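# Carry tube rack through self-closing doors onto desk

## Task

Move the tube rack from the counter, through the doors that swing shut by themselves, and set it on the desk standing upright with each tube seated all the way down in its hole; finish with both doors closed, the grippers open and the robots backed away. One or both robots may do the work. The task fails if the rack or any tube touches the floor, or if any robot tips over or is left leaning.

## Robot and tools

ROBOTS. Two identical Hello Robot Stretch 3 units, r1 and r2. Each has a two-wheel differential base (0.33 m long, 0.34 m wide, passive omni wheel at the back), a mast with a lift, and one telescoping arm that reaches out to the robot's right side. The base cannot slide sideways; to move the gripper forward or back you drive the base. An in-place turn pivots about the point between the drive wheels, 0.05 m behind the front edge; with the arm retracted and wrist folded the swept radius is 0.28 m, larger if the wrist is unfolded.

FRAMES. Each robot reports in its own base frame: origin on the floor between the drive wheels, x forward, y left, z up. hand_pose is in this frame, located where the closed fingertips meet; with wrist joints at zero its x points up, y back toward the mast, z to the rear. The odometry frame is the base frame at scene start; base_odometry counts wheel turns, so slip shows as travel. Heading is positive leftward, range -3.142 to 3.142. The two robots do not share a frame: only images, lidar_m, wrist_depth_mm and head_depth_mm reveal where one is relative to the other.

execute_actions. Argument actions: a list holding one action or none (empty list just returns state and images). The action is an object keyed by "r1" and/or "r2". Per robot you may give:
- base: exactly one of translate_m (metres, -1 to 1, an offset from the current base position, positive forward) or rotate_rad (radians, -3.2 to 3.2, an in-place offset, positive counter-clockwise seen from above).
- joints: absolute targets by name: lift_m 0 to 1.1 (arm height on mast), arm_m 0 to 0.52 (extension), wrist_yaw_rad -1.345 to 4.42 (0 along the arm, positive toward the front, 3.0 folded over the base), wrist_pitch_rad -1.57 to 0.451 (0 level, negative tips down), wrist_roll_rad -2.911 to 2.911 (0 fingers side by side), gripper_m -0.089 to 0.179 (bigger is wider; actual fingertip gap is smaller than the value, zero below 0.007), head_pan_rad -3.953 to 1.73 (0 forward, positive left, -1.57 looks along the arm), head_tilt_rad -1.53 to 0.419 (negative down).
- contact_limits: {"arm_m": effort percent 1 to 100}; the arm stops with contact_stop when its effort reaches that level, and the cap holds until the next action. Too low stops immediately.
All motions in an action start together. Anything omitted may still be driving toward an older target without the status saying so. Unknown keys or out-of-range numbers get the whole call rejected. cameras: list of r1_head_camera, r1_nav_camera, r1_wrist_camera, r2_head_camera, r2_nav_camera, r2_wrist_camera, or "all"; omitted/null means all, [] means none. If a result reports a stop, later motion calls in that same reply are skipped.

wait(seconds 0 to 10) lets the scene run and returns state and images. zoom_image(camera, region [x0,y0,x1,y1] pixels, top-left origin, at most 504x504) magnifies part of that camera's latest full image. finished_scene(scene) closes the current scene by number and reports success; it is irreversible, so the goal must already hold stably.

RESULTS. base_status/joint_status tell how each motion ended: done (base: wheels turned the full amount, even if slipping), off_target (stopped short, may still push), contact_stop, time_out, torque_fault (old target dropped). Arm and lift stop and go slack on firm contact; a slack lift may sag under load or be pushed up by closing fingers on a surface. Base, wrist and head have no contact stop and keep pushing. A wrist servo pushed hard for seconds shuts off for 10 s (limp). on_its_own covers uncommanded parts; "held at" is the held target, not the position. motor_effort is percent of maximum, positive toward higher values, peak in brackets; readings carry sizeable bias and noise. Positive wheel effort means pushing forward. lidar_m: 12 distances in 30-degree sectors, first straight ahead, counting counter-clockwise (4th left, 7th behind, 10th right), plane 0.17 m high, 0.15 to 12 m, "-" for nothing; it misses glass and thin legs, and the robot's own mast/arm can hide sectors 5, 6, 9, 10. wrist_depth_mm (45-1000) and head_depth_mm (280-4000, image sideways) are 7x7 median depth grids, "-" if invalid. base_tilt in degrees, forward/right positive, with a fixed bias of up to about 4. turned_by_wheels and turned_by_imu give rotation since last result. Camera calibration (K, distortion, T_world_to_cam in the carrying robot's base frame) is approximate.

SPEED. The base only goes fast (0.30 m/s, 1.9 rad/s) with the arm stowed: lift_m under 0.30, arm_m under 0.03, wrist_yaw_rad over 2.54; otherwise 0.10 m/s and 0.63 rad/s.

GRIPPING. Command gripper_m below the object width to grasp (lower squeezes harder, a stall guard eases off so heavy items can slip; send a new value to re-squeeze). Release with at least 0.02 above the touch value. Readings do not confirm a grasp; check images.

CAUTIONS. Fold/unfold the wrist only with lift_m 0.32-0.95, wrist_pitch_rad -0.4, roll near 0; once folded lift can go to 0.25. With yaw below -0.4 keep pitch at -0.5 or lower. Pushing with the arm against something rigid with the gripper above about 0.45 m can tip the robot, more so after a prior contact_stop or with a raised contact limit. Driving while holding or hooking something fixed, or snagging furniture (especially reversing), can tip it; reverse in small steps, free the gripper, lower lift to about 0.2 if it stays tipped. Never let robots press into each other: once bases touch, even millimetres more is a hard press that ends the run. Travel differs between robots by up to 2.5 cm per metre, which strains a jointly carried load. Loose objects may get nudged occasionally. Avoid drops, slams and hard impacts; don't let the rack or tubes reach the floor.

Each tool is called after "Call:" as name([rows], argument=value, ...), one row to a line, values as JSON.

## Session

Call:
execute_actions(actions=[])

Scene clock: 0.00 s.
r1.base_odometry: x=+0.000 y=+0.000 heading=+0.000 (m, m, rad; r1's odometry frame)
r1.turned_by_wheels: +0.000 (rad since the last result)
r1.turned_by_imu: +0.000 (rad since the last result)
r1.base_tilt: forward=+0.7 right=-1.4 (deg)
r1.lidar_m: 1.69 2.21 2.58 2.00 1.81 1.06 0.92 0.92 0.95 0.83 0.83 0.96
r1.head_depth_mm: 1499 1509 1520 1547 1579 1602 1638 / 1824 1843 1882 1921 1949 1993 2001 / 2214 2274 2284 2307 2315 2365 2215 / 2200 2236 2280 2264 2309 2282 2243 / 2156 2188 2187 2220 2190 2266 2217 / 2120 2135 2146 2131 2173 2203 2168 / 2074 2059 2076 2121 2151 2149 2138
r1.base_status: not commanded
r1.joint_positions: lift_m=+0.484 arm_m=-0.001 wrist_yaw_rad=+2.908 wrist_pitch_rad=-0.588 wrist_roll_rad=+0.001 gripper_m=+0.037 head_pan_rad=+0.017 head_tilt_rad=+0.014
r1.joint_status: not commanded
r1.motor_effort: left_wheel=+0 right_wheel=+0 lift_m=+28 arm_m=-1 wrist_yaw_rad=+0 wrist_pitch_rad=+4 wrist_roll_rad=+0 gripper_m=+0 head_pan_rad=+0 head_tilt_rad=+2 (%)
r1.hand_pose: x=+0.0251 y=+0.0503 z=+0.4608 quat_wxyz=(+0.283, +0.696, +0.125, +0.648) (m; r1's base frame)
r1.wrist_depth_mm: - - - - - - - / - - - - - - - / 956 - 982 981 983 975 964 / 819 - 838 830 839 827 822 / 709 712 747 718 724 715 737 / 633 634 - 635 633 639 642 / 566 583 - 578 568 568 570
r2.base_odometry: x=+0.000 y=+0.000 heading=+0.000 (m, m, rad; r2's odometry frame)
r2.turned_by_wheels: +0.000 (rad since the last result)
r2.turned_by_imu: +0.000 (rad since the last result)
r2.base_tilt: forward=+1.0 right=-1.7 (deg)
r2.lidar_m: 0.99 1.35 1.94 3.05 2.29 2.20 1.70 1.26 1.23 1.35 0.99 0.95
r2.head_depth_mm: 907 900 893 888 882 876 870 / 968 960 954 945 938 936 926 / 1037 1025 1018 1015 999 996 986 / 1116 1105 1094 1086 1073 1068 1061 / 1205 1192 1184 1170 1161 1152 1139 / 1309 1299 1287 1275 1261 1251 1241 / 1443 1433 1416 1393 1373 1361 1351
r2.base_status: not commanded
r2.joint_positions: lift_m=+0.315 arm_m=+0.002 wrist_yaw_rad=+2.974 wrist_pitch_rad=-0.627 wrist_roll_rad=+0.007 gripper_m=+0.037 head_pan_rad=-0.006 head_tilt_rad=+0.014
r2.joint_status: not commanded
r2.motor_effort: left_wheel=+0 right_wheel=+0 lift_m=+33 arm_m=+0 wrist_yaw_rad=+0 wrist_pitch_rad=+4 wrist_roll_rad=+0 gripper_m=+0 head_pan_rad=-1 head_tilt_rad=+1 (%)
r2.hand_pose: x=+0.0110 y=+0.0434 z=+0.2840 quat_wxyz=(+0.275, +0.691, +0.160, +0.650) (m; r2's base frame)
r2.wrist_depth_mm: - - - - - - - / 965 - 909 868 881 826 841 / 753 736 734 714 696 690 672 / 629 621 601 608 590 586 574 / 534 549 - 548 519 503 494 / 488 - - - - 448 442 / - - - - 406 401 398
pictures: r1_head_camera (sideways: a quarter turn clockwise sets it upright), r1_nav_camera (sideways: a quarter turn counterclockwise sets it upright), r1_wrist_camera, r2_head_camera (sideways: a quarter turn clockwise sets it upright), r2_nav_camera (sideways: a quarter turn counterclockwise sets it upright), r2_wrist_camera
camera_calibration (this result's frames):
r1_head_camera: T_world_to_cam=[[-0.0184206, 0.0303506, -0.99937, 1.3224], [-0.0259048, 0.999189, 0.0308226, -0.0393047], [0.999495, 0.0264562, -0.0176195, -0.0239725], [0, 0, 0, 1]] pos_world=[0.0473016, -0.000228587, 1.32235]
r1_nav_camera: T_world_to_cam=[[0.0217345, -0.0547969, 0.998261, -1.25511], [-0.015061, -0.998401, -0.0544767, 0.118359], [0.99965, -0.0138508, -0.022525, -0.0209062], [0, 0, 0, 1]] pos_world=[0.0499606, 0.0491038, 1.2589]
r1_wrist_camera: T_world_to_cam=[[0.960943, -0.276582, -0.00949942, -0.00885103], [-0.208288, -0.700211, -0.682877, 0.379508], [0.18222, 0.658185, -0.730471, 0.461957], [0, 0, 0, 1]] pos_world=[0.00337425, -0.040766, 0.59652]
r2_head_camera: T_world_to_cam=[[0.0652428, -0.025801, -0.997536, 1.31807], [-0.050121, 0.998319, -0.0290993, 0.043534], [0.99661, 0.051896, 0.0638399, -0.128333], [0, 0, 0, 1]] pos_world=[0.0440854, -0.00279331, 1.32429]
r2_nav_camera: T_world_to_cam=[[-0.0252606, 0.00877519, 0.999642, -1.26434], [-0.0126554, -0.999884, 0.00845752, 0.0467282], [0.999601, -0.0124372, 0.0253687, -0.0797562], [0, 0, 0, 1]] pos_world=[0.0483777, 0.0568257, 1.26552]
r2_wrist_camera: T_world_to_cam=[[0.991485, -0.126632, -0.0303723, 0.00763556], [-0.112096, -0.711227, -0.693967, 0.259748], [0.0662768, 0.691462, -0.719366, 0.333072], [0, 0, 0, 1]] pos_world=[-0.000528795, -0.0446002, 0.420089]
Images, in order (width x height): r1_head_camera 896x504, r1_nav_camera 672x504, r1_wrist_camera 644x364, r2_head_camera 896x504, r2_nav_camera 672x504, r2_wrist_camera 644x364.

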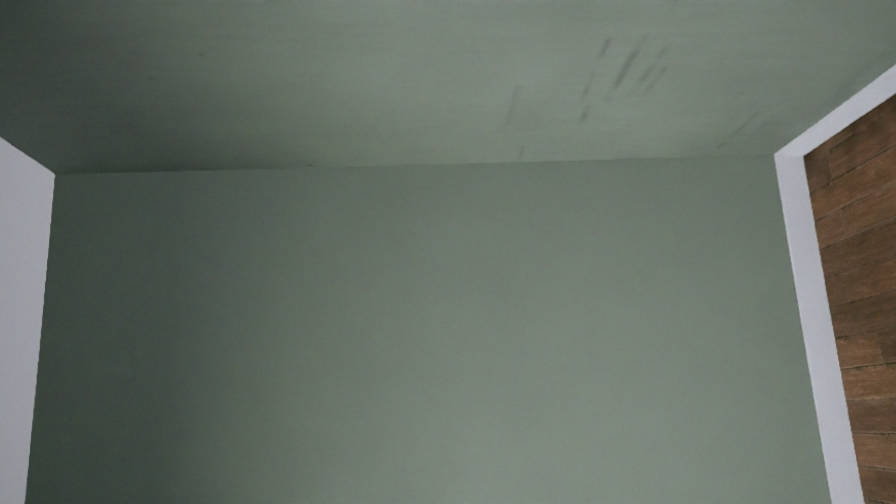

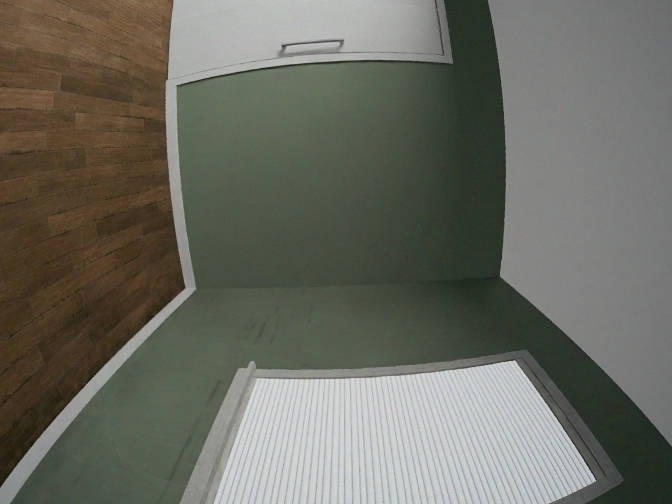

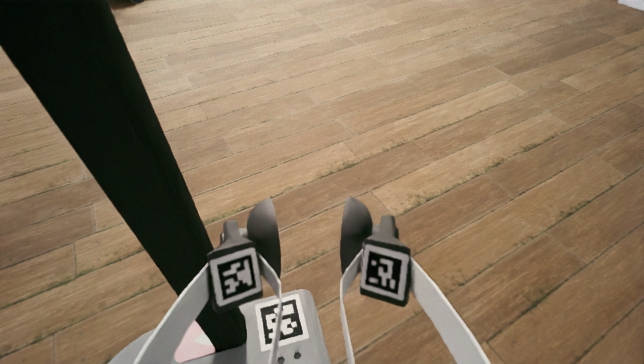

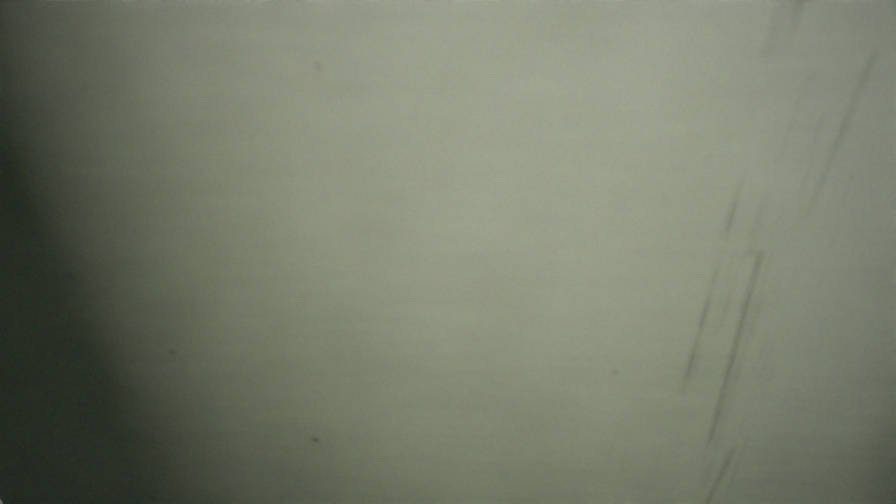

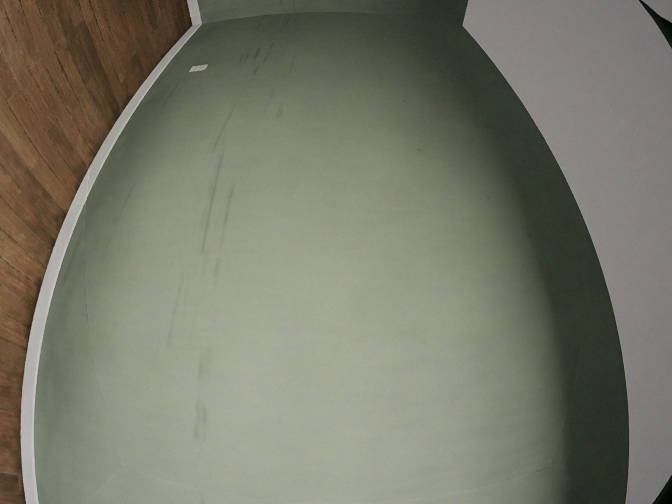

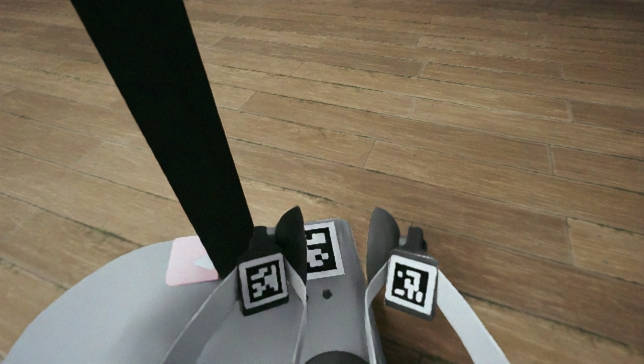

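Call:
execute_actions([
  {"r1":{"joints":{"head_pan_rad":1.5,"head_tilt_rad":-0.3}},"r2":{"joints":{"head_pan_rad":1.7,"head_tilt_rad":-0.3}}},
], cameras=["r1_nav_camera","r2_nav_camera"])

Call:
execute_actions([
  {"r1":{"joints":{"head_pan_rad":-2.5}},"r2":{"joints":{"head_pan_rad":-2.5}}},
], cameras=["r1_nav_camera","r2_nav_camera"])

Scene clock: 5.43 s.
r1.base_odometry: x=+0.000 y=+0.000 heading=+0.000 (m, m, rad; r1's odometry frame)
r1.turned_by_wheels: +0.000 (rad since the last result)
r1.turned_by_imu: -0.001 (rad since the last result)
r1.base_tilt: forward=+0.7 right=-1.6 (deg)
r1.lidar_m: 1.69 2.22 2.58 1.99 1.82 1.06 0.92 0.92 0.95 0.82 0.83 0.96
r1.head_depth_mm: 3312 3538 3657 3572 2456 1874 1501 / 3973 - - 3599 2477 1852 1526 / 3867 - 3635 3632 2478 1890 1511 / 3727 - 3514 3715 2517 1887 1513 / 3608 3803 3429 3566 2536 1920 1514 / 3547 3756 3298 3329 2249 1912 1533 / 3383 3539 3245 3130 2317 1933 1552
r1.base_status: not commanded
r1.joint_positions: lift_m=+0.484 arm_m=-0.001 wrist_yaw_rad=+2.908 wrist_pitch_rad=-0.588 wrist_roll_rad=+0.001 gripper_m=+0.037 head_pan_rad=+1.493 head_tilt_rad=-0.296
r1.joint_status: all done
r1.motor_effort: left_wheel=+0(0) right_wheel=+0(0) lift_m=+27(27) arm_m=-1(2) wrist_yaw_rad=+0(0) wrist_pitch_rad=+4(4) wrist_roll_rad=+0(0) gripper_m=+0(0) head_pan_rad=+5(57) head_tilt_rad=-3(31) (%)
r1.hand_pose: x=+0.0251 y=+0.0503 z=+0.4608 quat_wxyz=(+0.283, +0.696, +0.125, +0.648) (m; r1's base frame)
r1.wrist_depth_mm: - - - - - - - / - - - - - - - / 981 - 967 977 965 971 979 / 827 - 826 828 836 823 838 / 708 710 740 714 739 717 716 / 638 636 - 634 642 640 645 / 567 581 - 584 573 572 578
r2.base_odometry: x=+0.000 y=+0.000 heading=+0.000 (m, m, rad; r2's odometry frame)
r2.turned_by_wheels: +0.000 (rad since the last result)
r2.turned_by_imu: +0.000 (rad since the last result)
r2.base_tilt: forward=+1.0 right=-1.7 (deg)
r2.lidar_m: 0.98 1.35 1.94 3.04 2.29 2.20 1.70 1.26 1.23 1.35 0.99 0.95
r2.head_depth_mm: 2697 2765 2940 3067 2793 1958 1522 / 2883 3034 3193 3349 2815 1962 1510 / 3051 3288 3449 3593 2780 1967 1512 / 3042 3202 3403 3650 2788 1955 1517 / 2747 2836 3006 3155 2804 1947 1504 / 2440 2551 2677 2837 2778 2054 1509 / - - - - - - -
r2.base_status: not commanded
r2.joint_positions: lift_m=+0.315 arm_m=+0.002 wrist_yaw_rad=+2.974 wrist_pitch_rad=-0.627 wrist_roll_rad=+0.007 gripper_m=+0.037 head_pan_rad=+1.693 head_tilt_rad=-0.296
r2.joint_status: all done
r2.motor_effort: left_wheel=+0(0) right_wheel=+0(1) lift_m=+33(33) arm_m=-1(0) wrist_yaw_rad=-1(1) wrist_pitch_rad=+4(4) wrist_roll_rad=+0(0) gripper_m=+0(0) head_pan_rad=+3(32) head_tilt_rad=-2(17) (%)
r2.hand_pose: x=+0.0110 y=+0.0434 z=+0.2840 quat_wxyz=(+0.275, +0.691, +0.160, +0.650) (m; r2's base frame)
r2.wrist_depth_mm: - - - - - - - / 952 - 911 873 885 833 826 / 756 747 712 714 693 677 670 / 634 618 612 596 593 579 575 / 545 540 - 552 519 507 495 / 481 - - - - 443 443 / - - - - 401 401 390
pictures: r1_nav_camera (sideways: a quarter turn counterclockwise sets it upright), r2_nav_camera (sideways: a quarter turn counterclockwise sets it upright)
camera_calibration (this result's frames):
r1_nav_camera: T_world_to_cam=[[0.0802786, 0.319227, 0.944272, -1.18478], [0.991331, -0.124424, -0.0422156, 0.0962372], [0.104014, 0.939475, -0.326448, 0.380161], [0, 0, 0, 1]] pos_world=[-0.0398324, 0.0330374, 1.24692]
r2_nav_camera: T_world_to_cam=[[-0.0427633, 0.27794, 0.959646, -1.21176], [0.993, 0.117673, 0.0101683, 0.0383702], [-0.110098, 0.953364, -0.281027, 0.325854], [0, 0, 0, 1]] pos_world=[-0.0540448, 0.0216255, 1.25405]
Images, in order (width x height): r1_nav_camera 672x504, r2_nav_camera 672x504.

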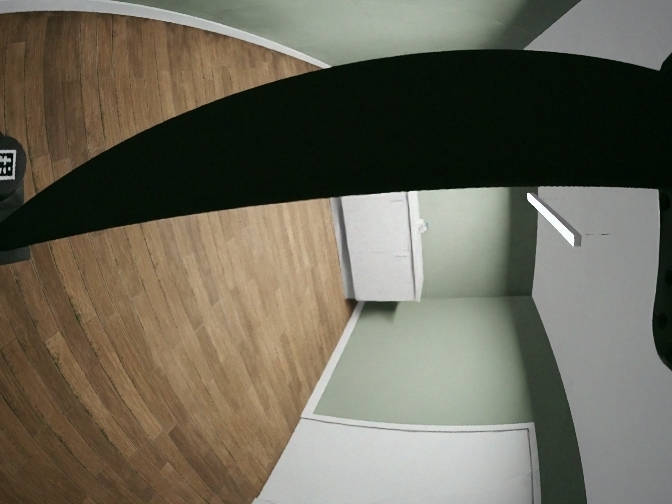

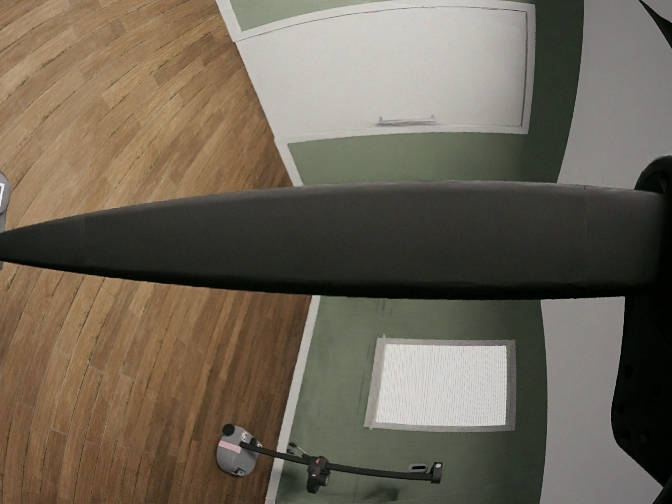

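Scene clock: 7.90 s.
r1.base_odometry: x=+0.000 y=+0.000 heading=+0.000 (m, m, rad; r1's odometry frame)
r1.turned_by_wheels: +0.000 (rad since the last result)
r1.turned_by_imu: -0.001 (rad since the last result)
r1.base_tilt: forward=+0.6 right=-1.5 (deg)
r1.lidar_m: 1.69 2.21 2.58 1.99 1.82 1.06 0.92 0.92 0.95 0.82 0.83 0.96
r1.head_depth_mm: 768 813 862 915 978 1054 1133 / 797 841 895 952 1020 1107 1191 / 820 874 927 998 1071 1163 1259 / 855 912 969 1041 1120 1223 1336 / 882 947 1012 1083 1182 1281 1413 / 918 986 1060 1144 1239 1352 1463 / 960 1026 1107 1190 1273 1341 1386
r1.base_status: not commanded
r1.joint_positions: lift_m=+0.484 arm_m=-0.001 wrist_yaw_rad=+2.908 wrist_pitch_rad=-0.588 wrist_roll_rad=+0.001 gripper_m=+0.037 head_pan_rad=-2.493 head_tilt_rad=-0.296
r1.joint_status: all done
r1.motor_effort: left_wheel=+0(0) right_wheel=+1(1) lift_m=+27(27) arm_m=-2(1) wrist_yaw_rad=+0(0) wrist_pitch_rad=+4(4) wrist_roll_rad=+0(0) gripper_m=+0(1) head_pan_rad=-5(56) head_tilt_rad=-2(2) (%)
r1.hand_pose: x=+0.0251 y=+0.0503 z=+0.4608 quat_wxyz=(+0.283, +0.696, +0.125, +0.648) (m; r1's base frame)
r1.wrist_depth_mm: - - - - - - - / - - - - - - - / 980 - 974 964 967 986 978 / 812 - 826 835 810 836 823 / 719 711 750 723 736 722 732 / 640 634 - 628 638 639 639 / 565 577 - 578 579 569 569
r2.base_odometry: x=+0.000 y=+0.000 heading=+0.000 (m, m, rad; r2's odometry frame)
r2.turned_by_wheels: +0.000 (rad since the last result)
r2.turned_by_imu: +0.000 (rad since the last result)
r2.base_tilt: forward=+1.0 right=-1.7 (deg)
r2.lidar_m: 0.99 1.35 1.94 3.06 2.29 2.20 1.69 1.26 1.23 1.35 0.99 0.95
r2.head_depth_mm: 1923 2040 2184 1551 1596 1744 1514 / 1859 1963 2076 1477 1524 1640 1513 / 1788 1885 1987 1456 1461 1569 1515 / 1719 1798 1897 1457 1399 1494 1511 / 1652 1734 1830 1438 1343 1437 1517 / 1596 1678 1758 1444 1295 1373 1463 / 1540 1604 1698 1767 1878 1933 1515
r2.base_status: not commanded
r2.joint_positions: lift_m=+0.315 arm_m=+0.002 wrist_yaw_rad=+2.974 wrist_pitch_rad=-0.627 wrist_roll_rad=+0.007 gripper_m=+0.037 head_pan_rad=-2.493 head_tilt_rad=-0.296
r2.joint_status: all done
r2.motor_effort: left_wheel=+0(0) right_wheel=+0(0) lift_m=+34(34) arm_m=+0(0) wrist_yaw_rad=+1(0) wrist_pitch_rad=+4(4) wrist_roll_rad=+0(0) gripper_m=+0(0) head_pan_rad=-3(29) head_tilt_rad=-2(2) (%)
r2.hand_pose: x=+0.0110 y=+0.0434 z=+0.2840 quat_wxyz=(+0.275, +0.691, +0.160, +0.650) (m; r2's base frame)
r2.wrist_depth_mm: - - - - - - - / 962 - 912 860 863 859 815 / 763 731 730 725 703 689 678 / 639 629 605 596 597 579 584 / 554 544 - 558 529 510 498 / 477 - - - - 445 439 / - - - - 401 397 391
pictures: r1_nav_camera (sideways: a quarter turn counterclockwise sets it upright), r2_nav_camera (sideways: a quarter turn counterclockwise sets it upright)
camera_calibration (this result's frames):
r1_nav_camera: T_world_to_cam=[[-0.292066, -0.152274, 0.944198, -1.18241], [-0.565776, 0.823478, -0.042205, 0.105722], [-0.7711, -0.546531, -0.326663, 0.385778], [0, 0, 0, 1]] pos_world=[0.0119453, -0.0562704, 1.24691]
r2_nav_camera: T_world_to_cam=[[-0.2189, -0.176837, 0.959589, -1.21062], [-0.601023, 0.799167, 0.0101691, 0.0480927], [-0.76867, -0.574509, -0.281221, 0.330124], [0, 0, 0, 1]] pos_world=[0.0176572, -0.0628565, 1.25404]
Images, in order (width x height): r1_nav_camera 672x504, r2_nav_camera 672x504.

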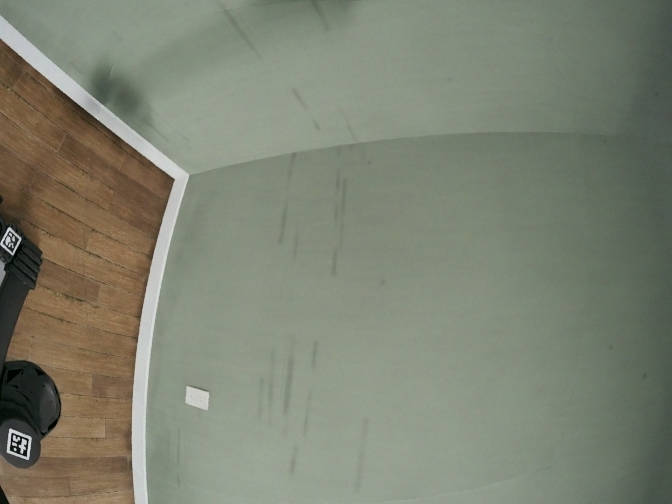

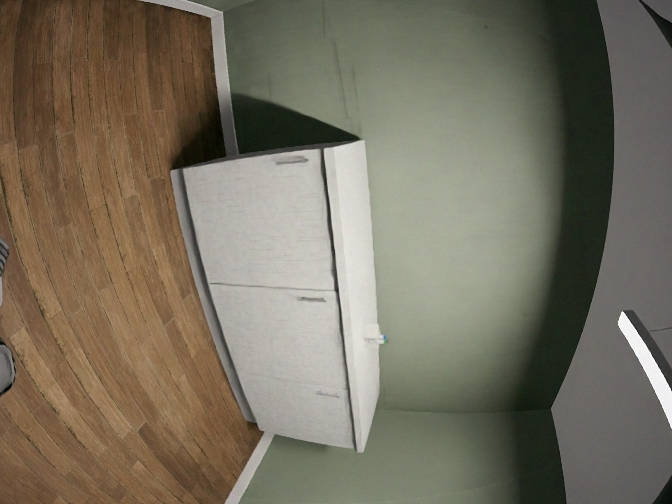

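Call:
execute_actions([
  {"r1":{"base":{"rotate_rad":0.77},"joints":{"lift_m":0.27,"head_pan_rad":-0.8,"head_tilt_rad":-0.3}},"r2":{"base":{"rotate_rad":0.14},"joints":{"lift_m":0.27,"head_pan_rad":-1.9,"head_tilt_rad":-0.3}}},
], cameras=[])

Call:
execute_actions([
  {"r1":{"base":{"translate_m":1.0}},"r2":{"base":{"translate_m":-1.0}}},
], cameras=["r2_nav_camera","r1_nav_camera"])

Scene clock: 31.53 s.
r1.base_odometry: x=+0.000 y=+0.000 heading=+0.770 (m, m, rad; r1's odometry frame)
r1.turned_by_wheels: +0.770 (rad since the last result)
r1.turned_by_imu: +0.767 (rad since the last result)
r1.base_tilt: forward=+0.7 right=-1.4 (deg)
r1.lidar_m: 2.29 3.12 2.01 1.32 0.96 0.92 0.96 0.86 0.83 0.85 1.17 2.21
r1.head_depth_mm: 1306 1361 1411 1467 1550 1626 1505 / 1564 1627 1712 1801 1898 1819 1507 / 1890 2011 2150 2290 2271 1901 1515 / 2035 2164 2304 2464 2518 1895 1511 / 1996 2108 2228 2391 2487 1911 1529 / 1956 2044 2159 2288 2403 1924 1533 / 1895 1995 2099 2210 2343 1938 1549
r1.base_status: done
r1.joint_positions: lift_m=+0.270 arm_m=-0.001 wrist_yaw_rad=+2.908 wrist_pitch_rad=-0.588 wrist_roll_rad=+0.001 gripper_m=+0.037 head_pan_rad=-0.807 head_tilt_rad=-0.296
r1.joint_status: all done
r1.motor_effort: left_wheel=-2(6) right_wheel=+2(3) lift_m=+17(24) arm_m=-1(1) wrist_yaw_rad=+0(0) wrist_pitch_rad=+5(4) wrist_roll_rad=+0(0) gripper_m=+0(1) head_pan_rad=+5(57) head_tilt_rad=-2(4) (%)
r1.hand_pose: x=+0.0251 y=+0.0503 z=+0.2469 quat_wxyz=(+0.283, +0.696, +0.125, +0.648) (m; r1's base frame)
r1.wrist_depth_mm: - 954 943 946 970 948 973 / - 755 751 763 758 756 754 / 606 - 617 617 618 625 633 / 530 - 540 534 529 532 540 / 472 - - - 469 462 461 / - - - - 409 410 409 / - - - - 367 367 366
r2.base_odometry: x=+0.000 y=+0.000 heading=+0.140 (m, m, rad; r2's odometry frame)
r2.turned_by_wheels: +0.140 (rad since the last result)
r2.turned_by_imu: +0.138 (rad since the last result)
r2.base_tilt: forward=+0.9 right=-1.6 (deg)
r2.lidar_m: 1.03 1.59 2.01 2.77 2.21 2.20 1.51 1.23 1.23 1.20 0.96 0.95
r2.head_depth_mm: 1541 1619 1695 1780 1882 1875 1444 / 1597 1675 1761 1861 1976 1967 1513 / 1650 1740 1845 1957 2079 1959 1512 / 1717 1816 1939 2039 2187 1949 1503 / 1749 1847 1933 2039 2163 1958 1514 / 1487 1531 1590 1652 1717 1757 1508 / 1267 1298 1343 1390 1432 1487 1463
r2.base_status: done
r2.joint_positions: lift_m=+0.270 arm_m=+0.002 wrist_yaw_rad=+2.974 wrist_pitch_rad=-0.628 wrist_roll_rad=+0.007 gripper_m=+0.037 head_pan_rad=-1.907 head_tilt_rad=-0.297
r2.joint_status: all done
r2.motor_effort: left_wheel=-1(5) right_wheel=+2(9) lift_m=+23(26) arm_m=+0(1) wrist_yaw_rad=+0(1) wrist_pitch_rad=+4(4) wrist_roll_rad=+0(0) gripper_m=+0(0) head_pan_rad=+2(26) head_tilt_rad=-1(1) (%)
r2.hand_pose: x=+0.0110 y=+0.0433 z=+0.2390 quat_wxyz=(+0.275, +0.691, +0.161, +0.650) (m; r2's base frame)
r2.wrist_depth_mm: - - - - - 984 929 / 843 - 797 797 773 745 732 / 678 664 647 641 621 631 605 / 571 558 554 556 540 519 516 / 483 - - - 473 451 452 / - - - - - 398 396 / - - - - 361 361 356
pictures: none
No camera images: the call's "cameras" was empty. Leave "cameras" out to get every camera's image.

Scene clock: 36.57 s.
r1.base_odometry: x=+0.718 y=+0.696 heading=+0.770 (m, m, rad; r1's odometry frame)
r1.turned_by_wheels: +0.000 (rad since the last result)
r1.turned_by_imu: +0.008 (rad since the last result)
r1.base_tilt: forward=+0.8 right=-1.7 (deg)
r1.lidar_m: 1.40 1.94 2.12 2.51 1.85 1.78 1.86 1.38 1.33 1.38 1.39 1.35
r1.head_depth_mm: 1331 1430 1510 1626 1740 1852 1515 / 1303 1371 1473 1574 1690 1774 1511 / 1248 1321 1421 1511 1634 1741 1512 / 1222 1293 1369 1470 1576 1686 1522 / 1188 1246 1329 1429 1516 1623 1537 / 1160 1226 1295 1380 1472 1570 1530 / 1129 1190 1261 1340 1421 1525 1550
r1.base_status: done
r1.joint_positions: lift_m=+0.270 arm_m=-0.001 wrist_yaw_rad=+2.908 wrist_pitch_rad=-0.588 wrist_roll_rad=+0.001 gripper_m=+0.037 head_pan_rad=-0.807 head_tilt_rad=-0.297
r1.joint_status: not commanded
r1.motor_effort: left_wheel=-2(7) right_wheel=+2(7) lift_m=+17(18) arm_m=-2(1) wrist_yaw_rad=+0(0) wrist_pitch_rad=+4(4) wrist_roll_rad=+0(0) gripper_m=+1(0) head_pan_rad=+4(4) head_tilt_rad=-2(2) (%)
r1.hand_pose: x=+0.0251 y=+0.0503 z=+0.2469 quat_wxyz=(+0.283, +0.696, +0.125, +0.648) (m; r1's base frame)
r1.wrist_depth_mm: - 956 954 966 968 948 983 / - 743 755 753 754 747 754 / 607 - 624 614 621 620 624 / 528 - 539 539 526 532 540 / 474 - - - 465 464 463 / - - - - 405 409 408 / - - - - 366 366 368
r2.base_odometry: x=-0.990 y=-0.139 heading=+0.140 (m, m, rad; r2's odometry frame)
r2.turned_by_wheels: +0.000 (rad since the last result)
r2.turned_by_imu: -0.005 (rad since the last result)
r2.base_tilt: forward=+1.1 right=-1.7 (deg)
r2.lidar_m: 1.89 2.88 2.11 1.78 1.42 1.41 0.73 0.59 0.59 0.65 1.76 1.74
r2.head_depth_mm: 1014 1060 1115 1162 841 617 643 / 1057 1107 1161 1211 840 645 679 / 1092 1147 1212 1257 839 678 723 / 1141 1198 1260 1307 841 712 766 / 1182 1252 1323 1359 838 756 819 / 1234 1310 1393 1432 838 808 875 / 1293 1375 1455 1567 835 867 945
r2.base_status: done
r2.joint_positions: lift_m=+0.270 arm_m=+0.002 wrist_yaw_rad=+2.974 wrist_pitch_rad=-0.628 wrist_roll_rad=+0.007 gripper_m=+0.037 head_pan_rad=-1.907 head_tilt_rad=-0.297
r2.joint_status: not commanded
r2.motor_effort: left_wheel=-1(8) right_wheel=+1(5) lift_m=+24(24) arm_m=+0(0) wrist_yaw_rad=+0(0) wrist_pitch_rad=+4(5) wrist_roll_rad=+0(0) gripper_m=+1(0) head_pan_rad=+2(3) head_tilt_rad=-1(1) (%)
r2.hand_pose: x=+0.0110 y=+0.0433 z=+0.2390 quat_wxyz=(+0.275, +0.691, +0.161, +0.649) (m; r2's base frame)
r2.wrist_depth_mm: - - - - 993 966 951 / 855 - 788 786 776 758 748 / 693 665 652 640 634 619 607 / 571 546 557 555 526 524 509 / 492 - - - 468 450 447 / - - - - - 400 395 / - - - - 358 360 351
pictures: r1_nav_camera (sideways: a quarter turn counterclockwise sets it upright), r2_nav_camera (sideways: a quarter turn counterclockwise sets it upright)
camera_calibration (this result's frames):
r1_nav_camera: T_world_to_cam=[[0.185208, -0.273102, 0.943988, -1.18505], [-0.753126, -0.656523, -0.0421747, 0.106825], [0.631268, -0.703131, -0.327273, 0.378018], [0, 0, 0, 1]] pos_world=[0.0613032, 0.0122901, 1.24689]
r2_nav_camera: T_world_to_cam=[[-0.084899, -0.269195, 0.959336, -1.2111], [-0.942676, 0.333555, 0.0101727, 0.0501722], [-0.32273, -0.90348, -0.282082, 0.328524], [0, 0, 0, 1]] pos_world=[0.0504992, -0.0459429, 1.25402]
Images, in order (width x height): r1_nav_camera 672x504, r2_nav_camera 672x504.

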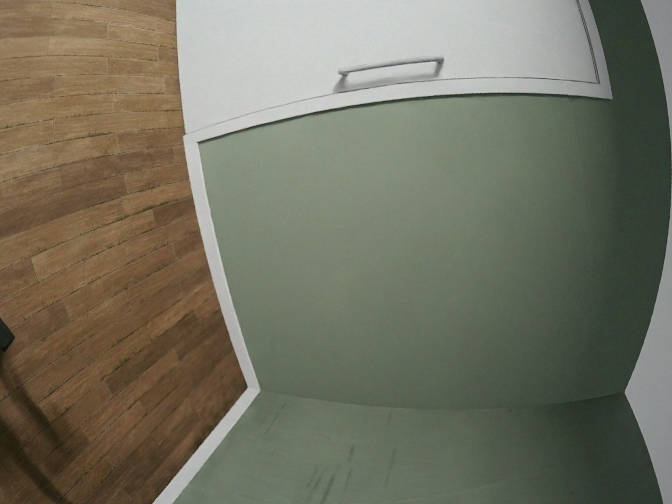

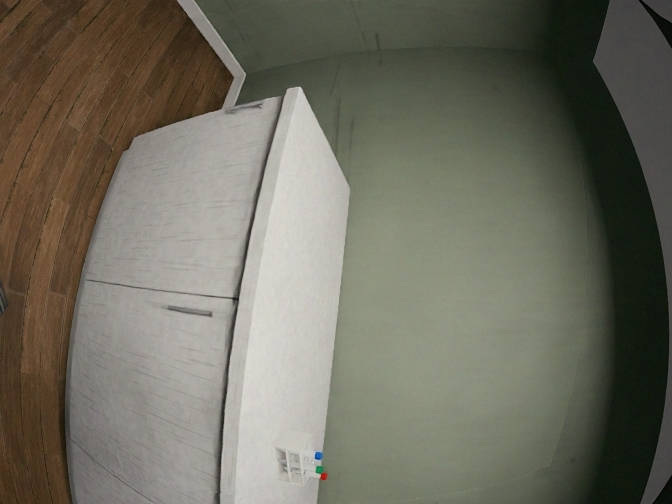

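Call:
execute_actions([
  {"r2":{"base":{"rotate_rad":-0.58},"joints":{"lift_m":0.85,"wrist_pitch_rad":-0.4,"head_pan_rad":-1.57,"head_tilt_rad":-0.5}},"r1":{"base":{"translate_m":0.5}}},
], cameras=[])

Call:
execute_actions([
  {"r2":{"base":{"translate_m":-0.35},"joints":{"wrist_yaw_rad":0.0,"gripper_m":0.179}},"r1":{"base":{"rotate_rad":1.06},"joints":{"lift_m":0.9,"wrist_pitch_rad":-0.4,"head_pan_rad":-1.57}}},
], cameras=["r2_head_camera","r1_nav_camera"])

Scene clock: 48.87 s.
r1.base_odometry: x=+1.077 y=+1.044 heading=+0.770 (m, m, rad; r1's odometry frame)
r1.turned_by_wheels: +0.000 (rad since the last result)
r1.turned_by_imu: +0.003 (rad since the last result)
r1.base_tilt: forward=+0.7 right=-1.5 (deg)
r1.lidar_m: 0.95 1.32 1.85 2.65 2.29 2.22 2.23 1.63 1.58 1.29 0.95 0.91
r1.head_depth_mm: 884 949 1009 1086 1175 1273 1392 / 858 913 978 1048 1129 1218 1328 / 837 890 947 1009 1088 1176 1278 / 814 862 919 979 1050 1132 1231 / 795 837 893 951 1019 1094 1179 / 775 818 863 917 983 1040 1125 / 751 788 831 888 951 1013 1095
r1.base_status: done
r1.joint_positions: lift_m=+0.270 arm_m=-0.001 wrist_yaw_rad=+2.908 wrist_pitch_rad=-0.588 wrist_roll_rad=+0.001 gripper_m=+0.037 head_pan_rad=-0.807 head_tilt_rad=-0.297
r1.joint_status: not commanded
r1.motor_effort: left_wheel=-2(7) right_wheel=+2(8) lift_m=+18(17) arm_m=-1(2) wrist_yaw_rad=+0(0) wrist_pitch_rad=+5(5) wrist_roll_rad=+0(0) gripper_m=+0(1) head_pan_rad=+4(4) head_tilt_rad=-2(2) (%)
r1.hand_pose: x=+0.0251 y=+0.0503 z=+0.2469 quat_wxyz=(+0.283, +0.696, +0.125, +0.648) (m; r1's base frame)
r1.wrist_depth_mm: - 946 965 956 977 945 949 / - 760 756 753 765 753 767 / 603 - 620 625 622 622 626 / 526 - 544 537 528 529 531 / 471 - - - 471 466 461 / - - - - 408 409 409 / - - - - 365 366 367
r2.base_odometry: x=-0.990 y=-0.139 heading=-0.440 (m, m, rad; r2's odometry frame)
r2.turned_by_wheels: -0.580 (rad since the last result)
r2.turned_by_imu: -0.571 (rad since the last result)
r2.base_tilt: forward=+1.0 right=-1.7 (deg)
r2.lidar_m: 1.74 1.85 2.69 1.88 1.86 1.44 1.41 0.76 0.60 0.59 0.64 0.95
r2.head_depth_mm: 989 1074 1157 765 668 740 835 / 1000 1084 1175 847 682 760 865 / 1011 1103 1191 846 690 780 897 / 1025 1118 1196 849 703 800 911 / 1035 1130 1209 849 721 822 945 / 1049 1147 1232 849 735 845 987 / 1065 1166 1243 849 756 865 1020
r2.base_status: done
r2.joint_positions: lift_m=+0.850 arm_m=+0.002 wrist_yaw_rad=+2.974 wrist_pitch_rad=-0.421 wrist_roll_rad=+0.007 gripper_m=+0.037 head_pan_rad=-1.577 head_tilt_rad=-0.494
r2.joint_status: all done
r2.motor_effort: left_wheel=+2(6) right_wheel=-3(7) lift_m=+43(44) arm_m=+0(0) wrist_yaw_rad=-1(1) wrist_pitch_rad=+7(8) wrist_roll_rad=+0(0) gripper_m=+0(1) head_pan_rad=+2(19) head_tilt_rad=-3(13) (%)
r2.hand_pose: x=+0.0161 y=+0.0737 z=+0.8616 quat_wxyz=(+0.206, +0.704, +0.089, +0.674) (m; r2's base frame)
r2.wrist_depth_mm: - - - - - - - / - - - - - - - / - - - - - - - / - - - - - - - / - - - - - - - / - - - - - - - / - - - - - - -
pictures: none
No camera images: the call's "cameras" was empty. Leave "cameras" out to get every camera's image.

Scene clock: 55.43 s.
r1.base_odometry: x=+1.077 y=+1.044 heading=+1.830 (m, m, rad; r1's odometry frame)
r1.turned_by_wheels: +1.060 (rad since the last result)
r1.turned_by_imu: +1.054 (rad since the last result)
r1.base_tilt: forward=+0.7 right=-1.5 (deg)
r1.lidar_m: 1.82 2.65 2.29 2.21 2.18 1.63 1.58 1.27 0.95 0.91 0.96 1.32
r1.head_depth_mm: 779 827 880 943 1014 1091 1183 / 779 832 882 942 1007 1093 1189 / 780 830 884 947 1015 1094 1189 / 770 822 878 939 1017 1102 1196 / 784 823 868 931 1021 1103 1194 / 784 831 890 948 1025 1105 1204 / 787 838 890 952 1032 1110 1208
r1.base_status: done
r1.joint_positions: lift_m=+0.900 arm_m=-0.001 wrist_yaw_rad=+2.908 wrist_pitch_rad=-0.421 wrist_roll_rad=+0.001 gripper_m=+0.037 head_pan_rad=-1.563 head_tilt_rad=-0.297
r1.joint_status: all done
r1.motor_effort: left_wheel=-2(9) right_wheel=+2(7) lift_m=+35(38) arm_m=-2(1) wrist_yaw_rad=+0(0) wrist_pitch_rad=+8(8) wrist_roll_rad=+0(0) gripper_m=+0(0) head_pan_rad=-5(53) head_tilt_rad=-3(2) (%)
r1.hand_pose: x=+0.0307 y=+0.0739 z=+0.9117 quat_wxyz=(+0.228, +0.704, +0.066, +0.669) (m; r1's base frame)
r1.wrist_depth_mm: - - - - - - - / - - - - - - - / - - - - - - - / - - - - - - - / - - - - - - - / - - - - - - - / - - - - - - -
r2.base_odometry: x=-1.307 y=+0.010 heading=-0.440 (m, m, rad; r2's odometry frame)
r2.turned_by_wheels: +0.000 (rad since the last result)
r2.turned_by_imu: -0.002 (rad since the last result)
r2.base_tilt: forward=+1.0 right=-1.6 (deg)
r2.lidar_m: 2.09 2.22 3.24 1.95 1.41 1.08 1.06 0.72 0.56 0.55 0.59 0.89
r2.head_depth_mm: 968 1048 1134 841 630 682 781 / 975 1061 1145 845 651 709 809 / 988 1075 1162 801 658 719 - / 1004 1092 1176 768 659 744 855 / 1012 1104 1192 803 682 757 903 / 1026 1120 1198 847 692 786 918 / 1042 1136 1216 849 702 809 949
r2.base_status: done
r2.joint_positions: lift_m=+0.850 arm_m=+0.002 wrist_yaw_rad=+0.003 wrist_pitch_rad=-0.421 wrist_roll_rad=+0.007 gripper_m=+0.179 head_pan_rad=-1.577 head_tilt_rad=-0.494
r2.joint_status: all done
r2.motor_effort: left_wheel=+2(2) right_wheel=-2(7) lift_m=+43(43) arm_m=+0(0) wrist_yaw_rad=-1(1) wrist_pitch_rad=+7(7) wrist_roll_rad=+0(0) gripper_m=+0(86) head_pan_rad=+2(3) head_tilt_rad=-2(2) (%)
r2.hand_pose: x=-0.0209 y=-0.3712 z=+0.8616 quat_wxyz=(+0.689, +0.148, -0.694, -0.148) (m; r2's base frame)
r2.wrist_depth_mm: 568 531 476 442 450 422 402 / 323 307 297 283 274 266 256 / 376 366 348 334 316 301 294 / 424 405 383 366 351 331 320 / 485 454 433 412 388 368 347 / 570 532 505 462 442 417 - / 694 642 583 539 504 473 465
pictures: r1_nav_camera (sideways: a quarter turn counterclockwise sets it upright), r2_head_camera (sideways: a quarter turn clockwise sets it upright)
camera_calibration (this result's frames):
r1_nav_camera: T_world_to_cam=[[-0.05261, -0.325877, 0.943947, -1.18355], [-0.998348, 0.0390267, -0.0421688, 0.108313], [-0.0230972, -0.944606, -0.327392, 0.382164], [0, 0, 0, 1]] pos_world=[0.0546951, -0.0289233, 1.24689]
r2_head_camera: T_world_to_cam=[[-0.0227823, 0.428842, -0.903092, 1.19501], [0.998385, 0.0567858, 0.00177897, -0.00307123], [0.0520457, -0.901593, -0.429443, 0.519505], [0, 0, 0, 1]] pos_world=[0.0032535, -0.0439157, 1.30231]
Images, in order (width x height): r1_nav_camera 672x504, r2_head_camera 896x504.

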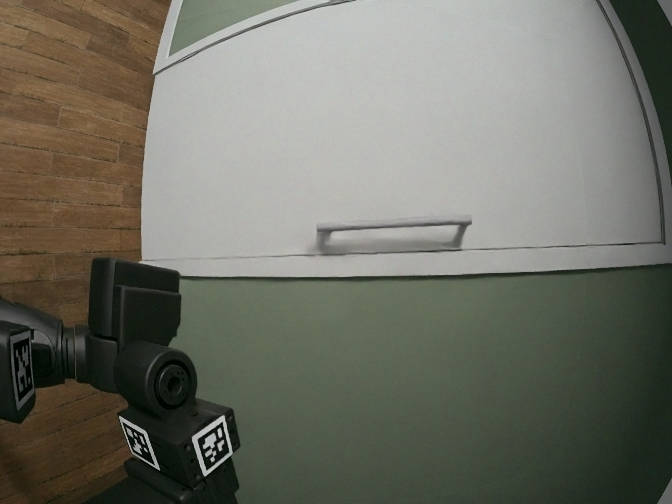

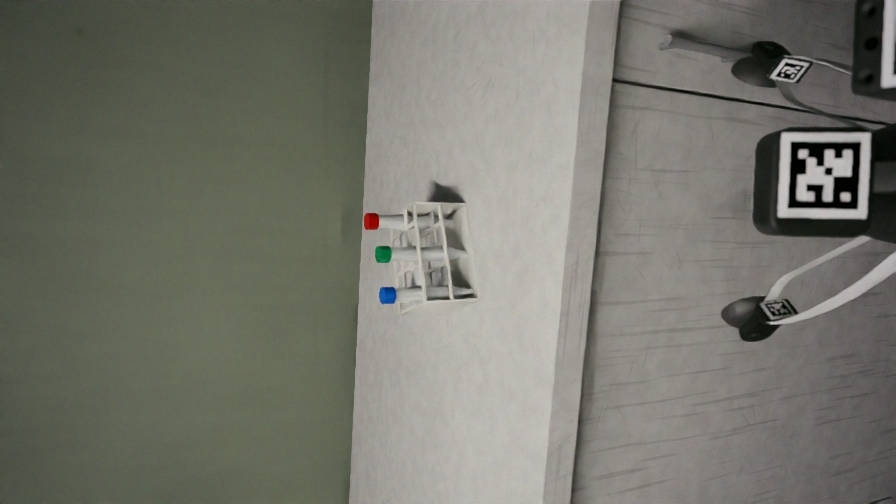

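Call:
execute_actions([
  {"r2":{"joints":{"wrist_pitch_rad":0,"lift_m":0.9}}},
], cameras=["r2_wrist_camera","r2_head_camera"])

Scene clock: 70.27 s.
r1.base_odometry: x=+1.077 y=+1.044 heading=+1.830 (m, m, rad; r1's odometry frame)
r1.turned_by_wheels: +0.000 (rad since the last result)
r1.turned_by_imu: -0.001 (rad since the last result)
r1.base_tilt: forward=+0.8 right=-1.5 (deg)
r1.lidar_m: 1.82 2.65 2.28 2.22 2.18 1.63 1.58 1.27 0.95 0.91 0.96 1.32
r1.head_depth_mm: 780 826 880 940 1009 1093 1187 / 780 827 882 941 1016 1096 1193 / 782 827 879 947 1015 1097 1196 / 771 826 877 942 1023 1089 1195 / 786 826 873 927 1025 1098 1198 / 786 833 889 955 1021 1105 1199 / 789 836 896 953 1025 1112 1209
r1.base_status: not commanded
r1.joint_positions: lift_m=+0.900 arm_m=-0.001 wrist_yaw_rad=+2.908 wrist_pitch_rad=-0.421 wrist_roll_rad=+0.001 gripper_m=+0.037 head_pan_rad=-1.563 head_tilt_rad=-0.297
r1.joint_status: not commanded
r1.motor_effort: left_wheel=-2(2) right_wheel=+3(2) lift_m=+36(37) arm_m=-2(2) wrist_yaw_rad=+0(0) wrist_pitch_rad=+7(8) wrist_roll_rad=+0(0) gripper_m=+0(1) head_pan_rad=-4(5) head_tilt_rad=-2(2) (%)
r1.hand_pose: x=+0.0307 y=+0.0739 z=+0.9117 quat_wxyz=(+0.228, +0.704, +0.066, +0.669) (m; r1's base frame)
r1.wrist_depth_mm: - - - - - - - / - - - - - - - / - - - - - - - / - - - - - - - / - - - - - - - / - - - - - - - / - - - - - - -
r2.base_odometry: x=-1.307 y=+0.010 heading=-0.440 (m, m, rad; r2's odometry frame)
r2.turned_by_wheels: +0.000 (rad since the last result)
r2.turned_by_imu: +0.000 (rad since the last result)
r2.base_tilt: forward=+0.9 right=-1.6 (deg)
r2.lidar_m: 2.09 2.22 3.21 1.95 1.41 1.09 1.06 0.72 0.56 0.55 0.60 0.89
r2.head_depth_mm: 962 1047 1134 848 641 680 - / 978 1063 1147 846 652 701 - / 988 1078 1165 802 658 - - / 999 1087 1175 768 660 742 878 / 1015 1105 1195 802 681 770 888 / 1024 1121 1196 849 691 786 917 / 1040 1137 1217 849 704 808 951
r2.base_status: not commanded
r2.joint_positions: lift_m=+0.900 arm_m=+0.002 wrist_yaw_rad=+0.003 wrist_pitch_rad=-0.024 wrist_roll_rad=+0.007 gripper_m=+0.179 head_pan_rad=-1.577 head_tilt_rad=-0.494
r2.joint_status: all done
r2.motor_effort: left_wheel=+2(2) right_wheel=-3(3) lift_m=+43(44) arm_m=+0(0) wrist_yaw_rad=-2(2) wrist_pitch_rad=+8(8) wrist_roll_rad=+0(0) gripper_m=+1(0) head_pan_rad=+2(3) head_tilt_rad=-2(2) (%)
r2.hand_pose: x=-0.0208 y=-0.4028 z=+1.0080 quat_wxyz=(+0.705, +0.010, -0.709, -0.008) (m; r2's base frame)
r2.wrist_depth_mm: 987 942 950 914 872 856 818 / - 982 965 926 898 901 861 / - - - 932 926 893 876 / 920 935 776 661 868 930 874 / 497 531 477 481 476 467 497 / 370 352 334 328 332 324 - / 406 387 374 347 328 297 295
pictures: r2_head_camera (sideways: a quarter turn clockwise sets it upright), r2_wrist_camera
camera_calibration (this result's frames):
r2_head_camera: T_world_to_cam=[[-0.0227823, 0.428842, -0.903092, 1.19501], [0.998385, 0.0567858, 0.00177897, -0.00307123], [0.0520457, -0.901593, -0.429443, 0.519505], [0, 0, 0, 1]] pos_world=[0.0032535, -0.0439157, 1.30231]
r2_wrist_camera: T_world_to_cam=[[-0.998559, -0.0536295, -0.00194857, -0.0359427], [-0.00879394, 0.199343, -0.97989, 1.09846], [0.0529395, -0.978461, -0.199527, -0.0322957], [0, 0, 0, 1]] pos_world=[-0.0245214, -0.252497, 1.06985]
Images, in order (width x height): r2_head_camera 896x504, r2_wrist_camera 644x364.

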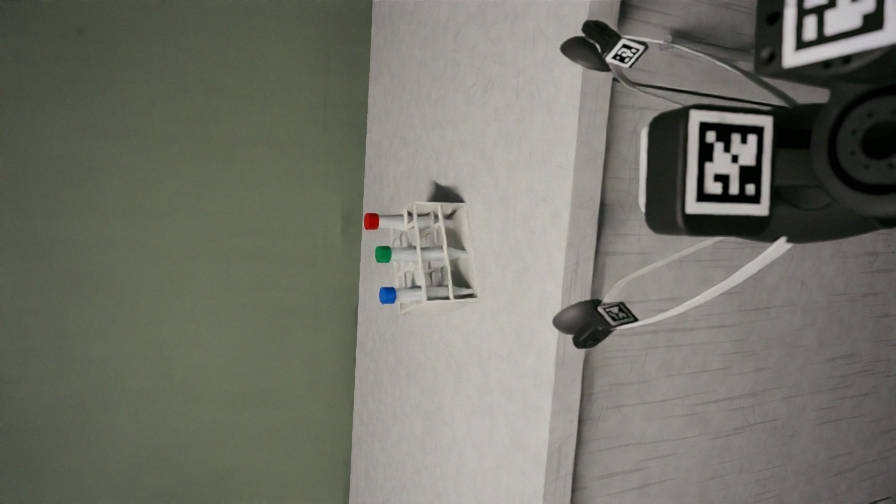

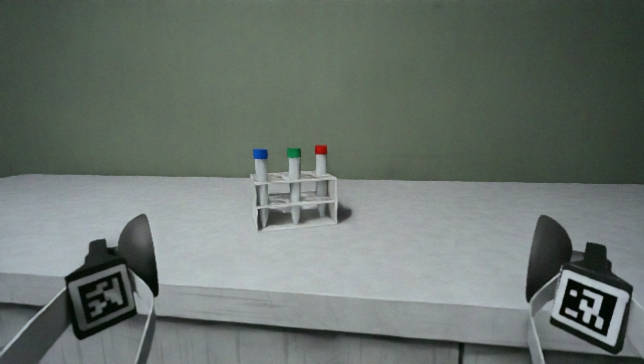

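Call:
execute_actions([
  {"r2":{"base":{"translate_m":0.06},"joints":{"arm_m":0.25,"lift_m":0.87}}},
], cameras=["r2_wrist_camera","r2_head_camera"])

Scene clock: 81.93 s.
r1.base_odometry: x=+1.077 y=+1.044 heading=+1.830 (m, m, rad; r1's odometry frame)
r1.turned_by_wheels: +0.000 (rad since the last result)
r1.turned_by_imu: -0.001 (rad since the last result)
r1.base_tilt: forward=+0.7 right=-1.5 (deg)
r1.lidar_m: 1.82 2.66 2.28 2.22 2.19 1.63 1.58 1.27 0.95 0.91 0.96 1.32
r1.head_depth_mm: 780 828 883 936 1010 1089 1186 / 782 827 881 945 1006 1095 1192 / 783 827 882 949 1014 1096 1195 / 770 824 877 940 1024 1098 1198 / 785 826 871 931 1014 1102 1204 / 787 837 895 950 1021 1106 1200 / 789 834 886 952 1032 1107 1206
r1.base_status: not commanded
r1.joint_positions: lift_m=+0.900 arm_m=-0.001 wrist_yaw_rad=+2.908 wrist_pitch_rad=-0.421 wrist_roll_rad=+0.001 gripper_m=+0.037 head_pan_rad=-1.563 head_tilt_rad=-0.297
r1.joint_status: not commanded
r1.motor_effort: left_wheel=-2(2) right_wheel=+3(2) lift_m=+36(36) arm_m=-2(2) wrist_yaw_rad=+0(0) wrist_pitch_rad=+8(8) wrist_roll_rad=+0(0) gripper_m=+0(1) head_pan_rad=-5(4) head_tilt_rad=-2(2) (%)
r1.hand_pose: x=+0.0307 y=+0.0739 z=+0.9117 quat_wxyz=(+0.228, +0.704, +0.066, +0.669) (m; r1's base frame)
r1.wrist_depth_mm: - - - - - - - / - - - - - - - / - - - - - - - / - - - - - - - / - - - - - - - / - - - - - - - / - - - - - - -
r2.base_odometry: x=-1.253 y=-0.016 heading=-0.440 (m, m, rad; r2's odometry frame)
r2.turned_by_wheels: +0.000 (rad since the last result)
r2.turned_by_imu: +0.000 (rad since the last result)
r2.base_tilt: forward=+0.9 right=-1.7 (deg)
r2.lidar_m: 2.03 2.15 3.13 1.95 1.47 1.15 1.13 0.72 0.57 0.56 0.60 0.90
r2.head_depth_mm: 967 1051 1128 894 - 723 804 / 981 1064 1156 924 - 726 823 / 992 1082 1168 806 - 742 850 / 1005 1095 1184 765 675 754 875 / 1017 1110 1192 845 688 774 901 / 1030 1124 1202 848 690 796 932 / 1040 1141 1218 849 712 819 961
r2.base_status: done
r2.joint_positions: lift_m=+0.870 arm_m=+0.250 wrist_yaw_rad=+0.002 wrist_pitch_rad=-0.024 wrist_roll_rad=+0.007 gripper_m=+0.179 head_pan_rad=-1.577 head_tilt_rad=-0.494
r2.joint_status: all done
r2.motor_effort: left_wheel=+2(5) right_wheel=-3(4) lift_m=+23(39) arm_m=+2(2) wrist_yaw_rad=-1(2) wrist_pitch_rad=+8(8) wrist_roll_rad=+0(0) gripper_m=+0(1) head_pan_rad=+2(3) head_tilt_rad=-3(2) (%)
r2.hand_pose: x=-0.0210 y=-0.6503 z=+0.9789 quat_wxyz=(+0.705, +0.009, -0.709, -0.008) (m; r2's base frame)
r2.wrist_depth_mm: 754 704 700 671 661 639 619 / 778 735 711 703 678 651 622 / 784 767 723 713 691 670 647 / 734 781 630 273 683 663 643 / 408 442 367 276 333 391 400 / 294 263 256 259 269 266 - / 199 207 208 205 205 204 190
pictures: r2_head_camera (sideways: a quarter turn clockwise sets it upright), r2_wrist_camera
camera_calibration (this result's frames):
r2_head_camera: T_world_to_cam=[[-0.0227825, 0.428842, -0.903092, 1.19501], [0.998385, 0.0567862, 0.00177897, -0.00307123], [0.052046, -0.901593, -0.429443, 0.519505], [0, 0, 0, 1]] pos_world=[0.00325351, -0.0439157, 1.30231]
r2_wrist_camera: T_world_to_cam=[[-0.998617, -0.052542, -0.00190543, -0.0488903], [-0.00857519, 0.198523, -0.980059, 1.11893], [0.0518725, -0.978687, -0.198699, -0.281291], [0, 0, 0, 1]] pos_world=[-0.0246364, -0.499997, 1.04063]
Images, in order (width x height): r2_head_camera 896x504, r2_wrist_camera 644x364.

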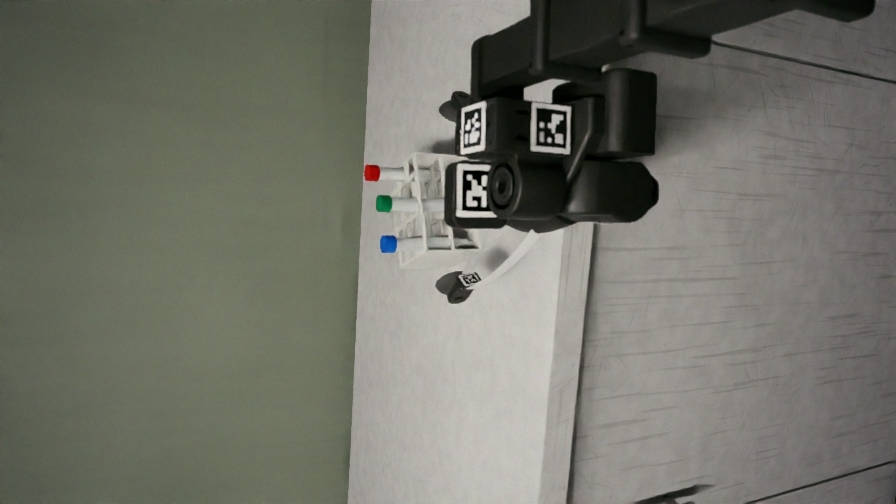

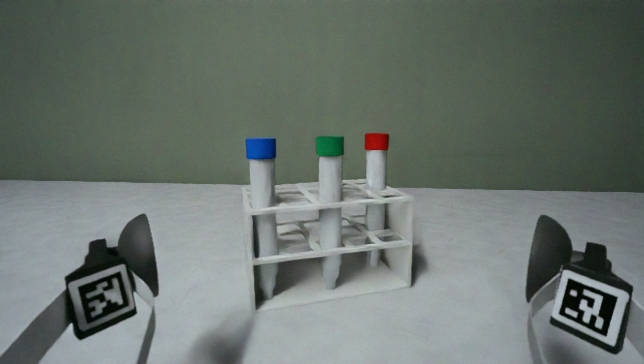

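Call:
execute_actions([
  {"r2":{"base":{"translate_m":0.01},"joints":{"arm_m":0.38,"lift_m":0.85}}},
], cameras=["r2_wrist_camera","r2_head_camera"])

Scene clock: 88.47 s.
r1.base_odometry: x=+1.077 y=+1.044 heading=+1.830 (m, m, rad; r1's odometry frame)
r1.turned_by_wheels: +0.000 (rad since the last result)
r1.turned_by_imu: -0.001 (rad since the last result)
r1.base_tilt: forward=+0.8 right=-1.4 (deg)
r1.lidar_m: 1.82 2.66 2.29 2.21 2.18 1.63 1.58 1.28 0.95 0.91 0.96 1.32
r1.head_depth_mm: 777 825 879 939 1013 1090 1184 / 779 823 883 939 1016 1096 1189 / 782 830 880 945 1011 1094 1197 / 769 824 876 941 1019 1089 1191 / 784 823 867 929 1019 1103 1200 / 789 832 893 948 1023 1108 1195 / 789 838 891 954 1029 1106 1208
r1.base_status: not commanded
r1.joint_positions: lift_m=+0.900 arm_m=-0.001 wrist_yaw_rad=+2.908 wrist_pitch_rad=-0.421 wrist_roll_rad=+0.001 gripper_m=+0.037 head_pan_rad=-1.563 head_tilt_rad=-0.297
r1.joint_status: not commanded
r1.motor_effort: left_wheel=-2(2) right_wheel=+3(3) lift_m=+36(36) arm_m=-2(2) wrist_yaw_rad=+0(0) wrist_pitch_rad=+8(8) wrist_roll_rad=+0(0) gripper_m=-1(0) head_pan_rad=-5(5) head_tilt_rad=-2(2) (%)
r1.hand_pose: x=+0.0307 y=+0.0739 z=+0.9117 quat_wxyz=(+0.228, +0.704, +0.066, +0.669) (m; r1's base frame)
r1.wrist_depth_mm: - - - - - - - / - - - - - - - / - - - - - - - / - - - - - - - / - - - - - - - / - - - - - - - / - - - - - - -
r2.base_odometry: x=-1.244 y=-0.020 heading=-0.440 (m, m, rad; r2's odometry frame)
r2.turned_by_wheels: +0.000 (rad since the last result)
r2.turned_by_imu: +0.000 (rad since the last result)
r2.base_tilt: forward=+1.0 right=-1.7 (deg)
r2.lidar_m: 2.02 2.15 3.13 1.95 1.49 1.16 1.14 0.72 0.57 0.56 0.60 0.89
r2.head_depth_mm: 971 1054 1136 868 - 723 824 / 980 1066 1157 1021 628 719 825 / 993 1080 1170 - 635 738 848 / 1006 1094 1183 765 677 756 876 / 1016 1112 1193 847 688 779 903 / 1029 1122 1207 849 688 798 933 / 1047 1140 1220 850 715 821 965
r2.base_status: done
r2.joint_positions: lift_m=+0.850 arm_m=+0.380 wrist_yaw_rad=+0.001 wrist_pitch_rad=-0.023 wrist_roll_rad=+0.007 gripper_m=+0.179 head_pan_rad=-1.577 head_tilt_rad=-0.494
r2.joint_status: all done
r2.motor_effort: left_wheel=+2(5) right_wheel=-3(5) lift_m=+24(24) arm_m=+2(1) wrist_yaw_rad=-1(2) wrist_pitch_rad=+8(8) wrist_roll_rad=+0(0) gripper_m=+1(0) head_pan_rad=+2(3) head_tilt_rad=-2(2) (%)
r2.hand_pose: x=-0.0211 y=-0.7803 z=+0.9589 quat_wxyz=(+0.705, +0.009, -0.709, -0.008) (m; r2's base frame)
r2.wrist_depth_mm: 611 584 568 547 535 517 500 / 625 598 586 564 548 531 526 / 644 621 591 106 141 551 527 / 652 540 168 165 151 550 539 / 345 357 105 107 131 139 341 / 250 93 98 133 148 133 - / 169 161 104 114 156 143 161
pictures: r2_head_camera (sideways: a quarter turn clockwise sets it upright), r2_wrist_camera
camera_calibration (this result's frames):
r2_head_camera: T_world_to_cam=[[-0.0227823, 0.428842, -0.903092, 1.19501], [0.998385, 0.0567858, 0.00177897, -0.00307123], [0.0520457, -0.901593, -0.429443, 0.519505], [0, 0, 0, 1]] pos_world=[0.0032535, -0.0439157, 1.30231]
r2_wrist_camera: T_world_to_cam=[[-0.998623, -0.0524197, -0.00190129, -0.0556992], [-0.00855083, 0.198446, -0.980075, 1.1251], [0.0517525, -0.978709, -0.198621, -0.412594], [0, 0, 0, 1]] pos_world=[-0.0246493, -0.63, 1.02063]
Images, in order (width x height): r2_head_camera 896x504, r2_wrist_camera 644x364.

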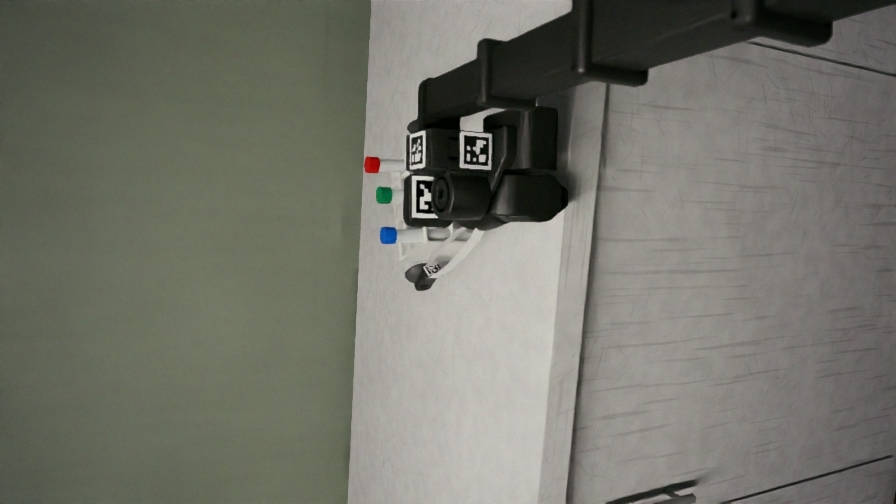

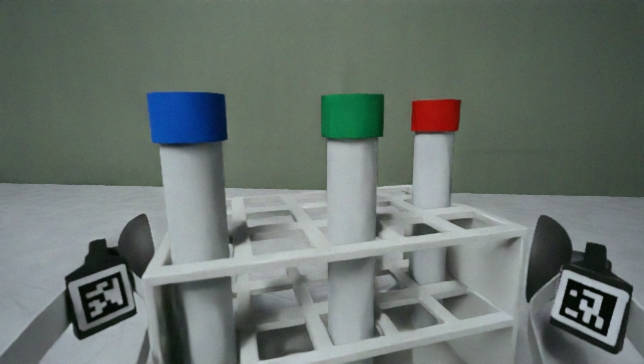

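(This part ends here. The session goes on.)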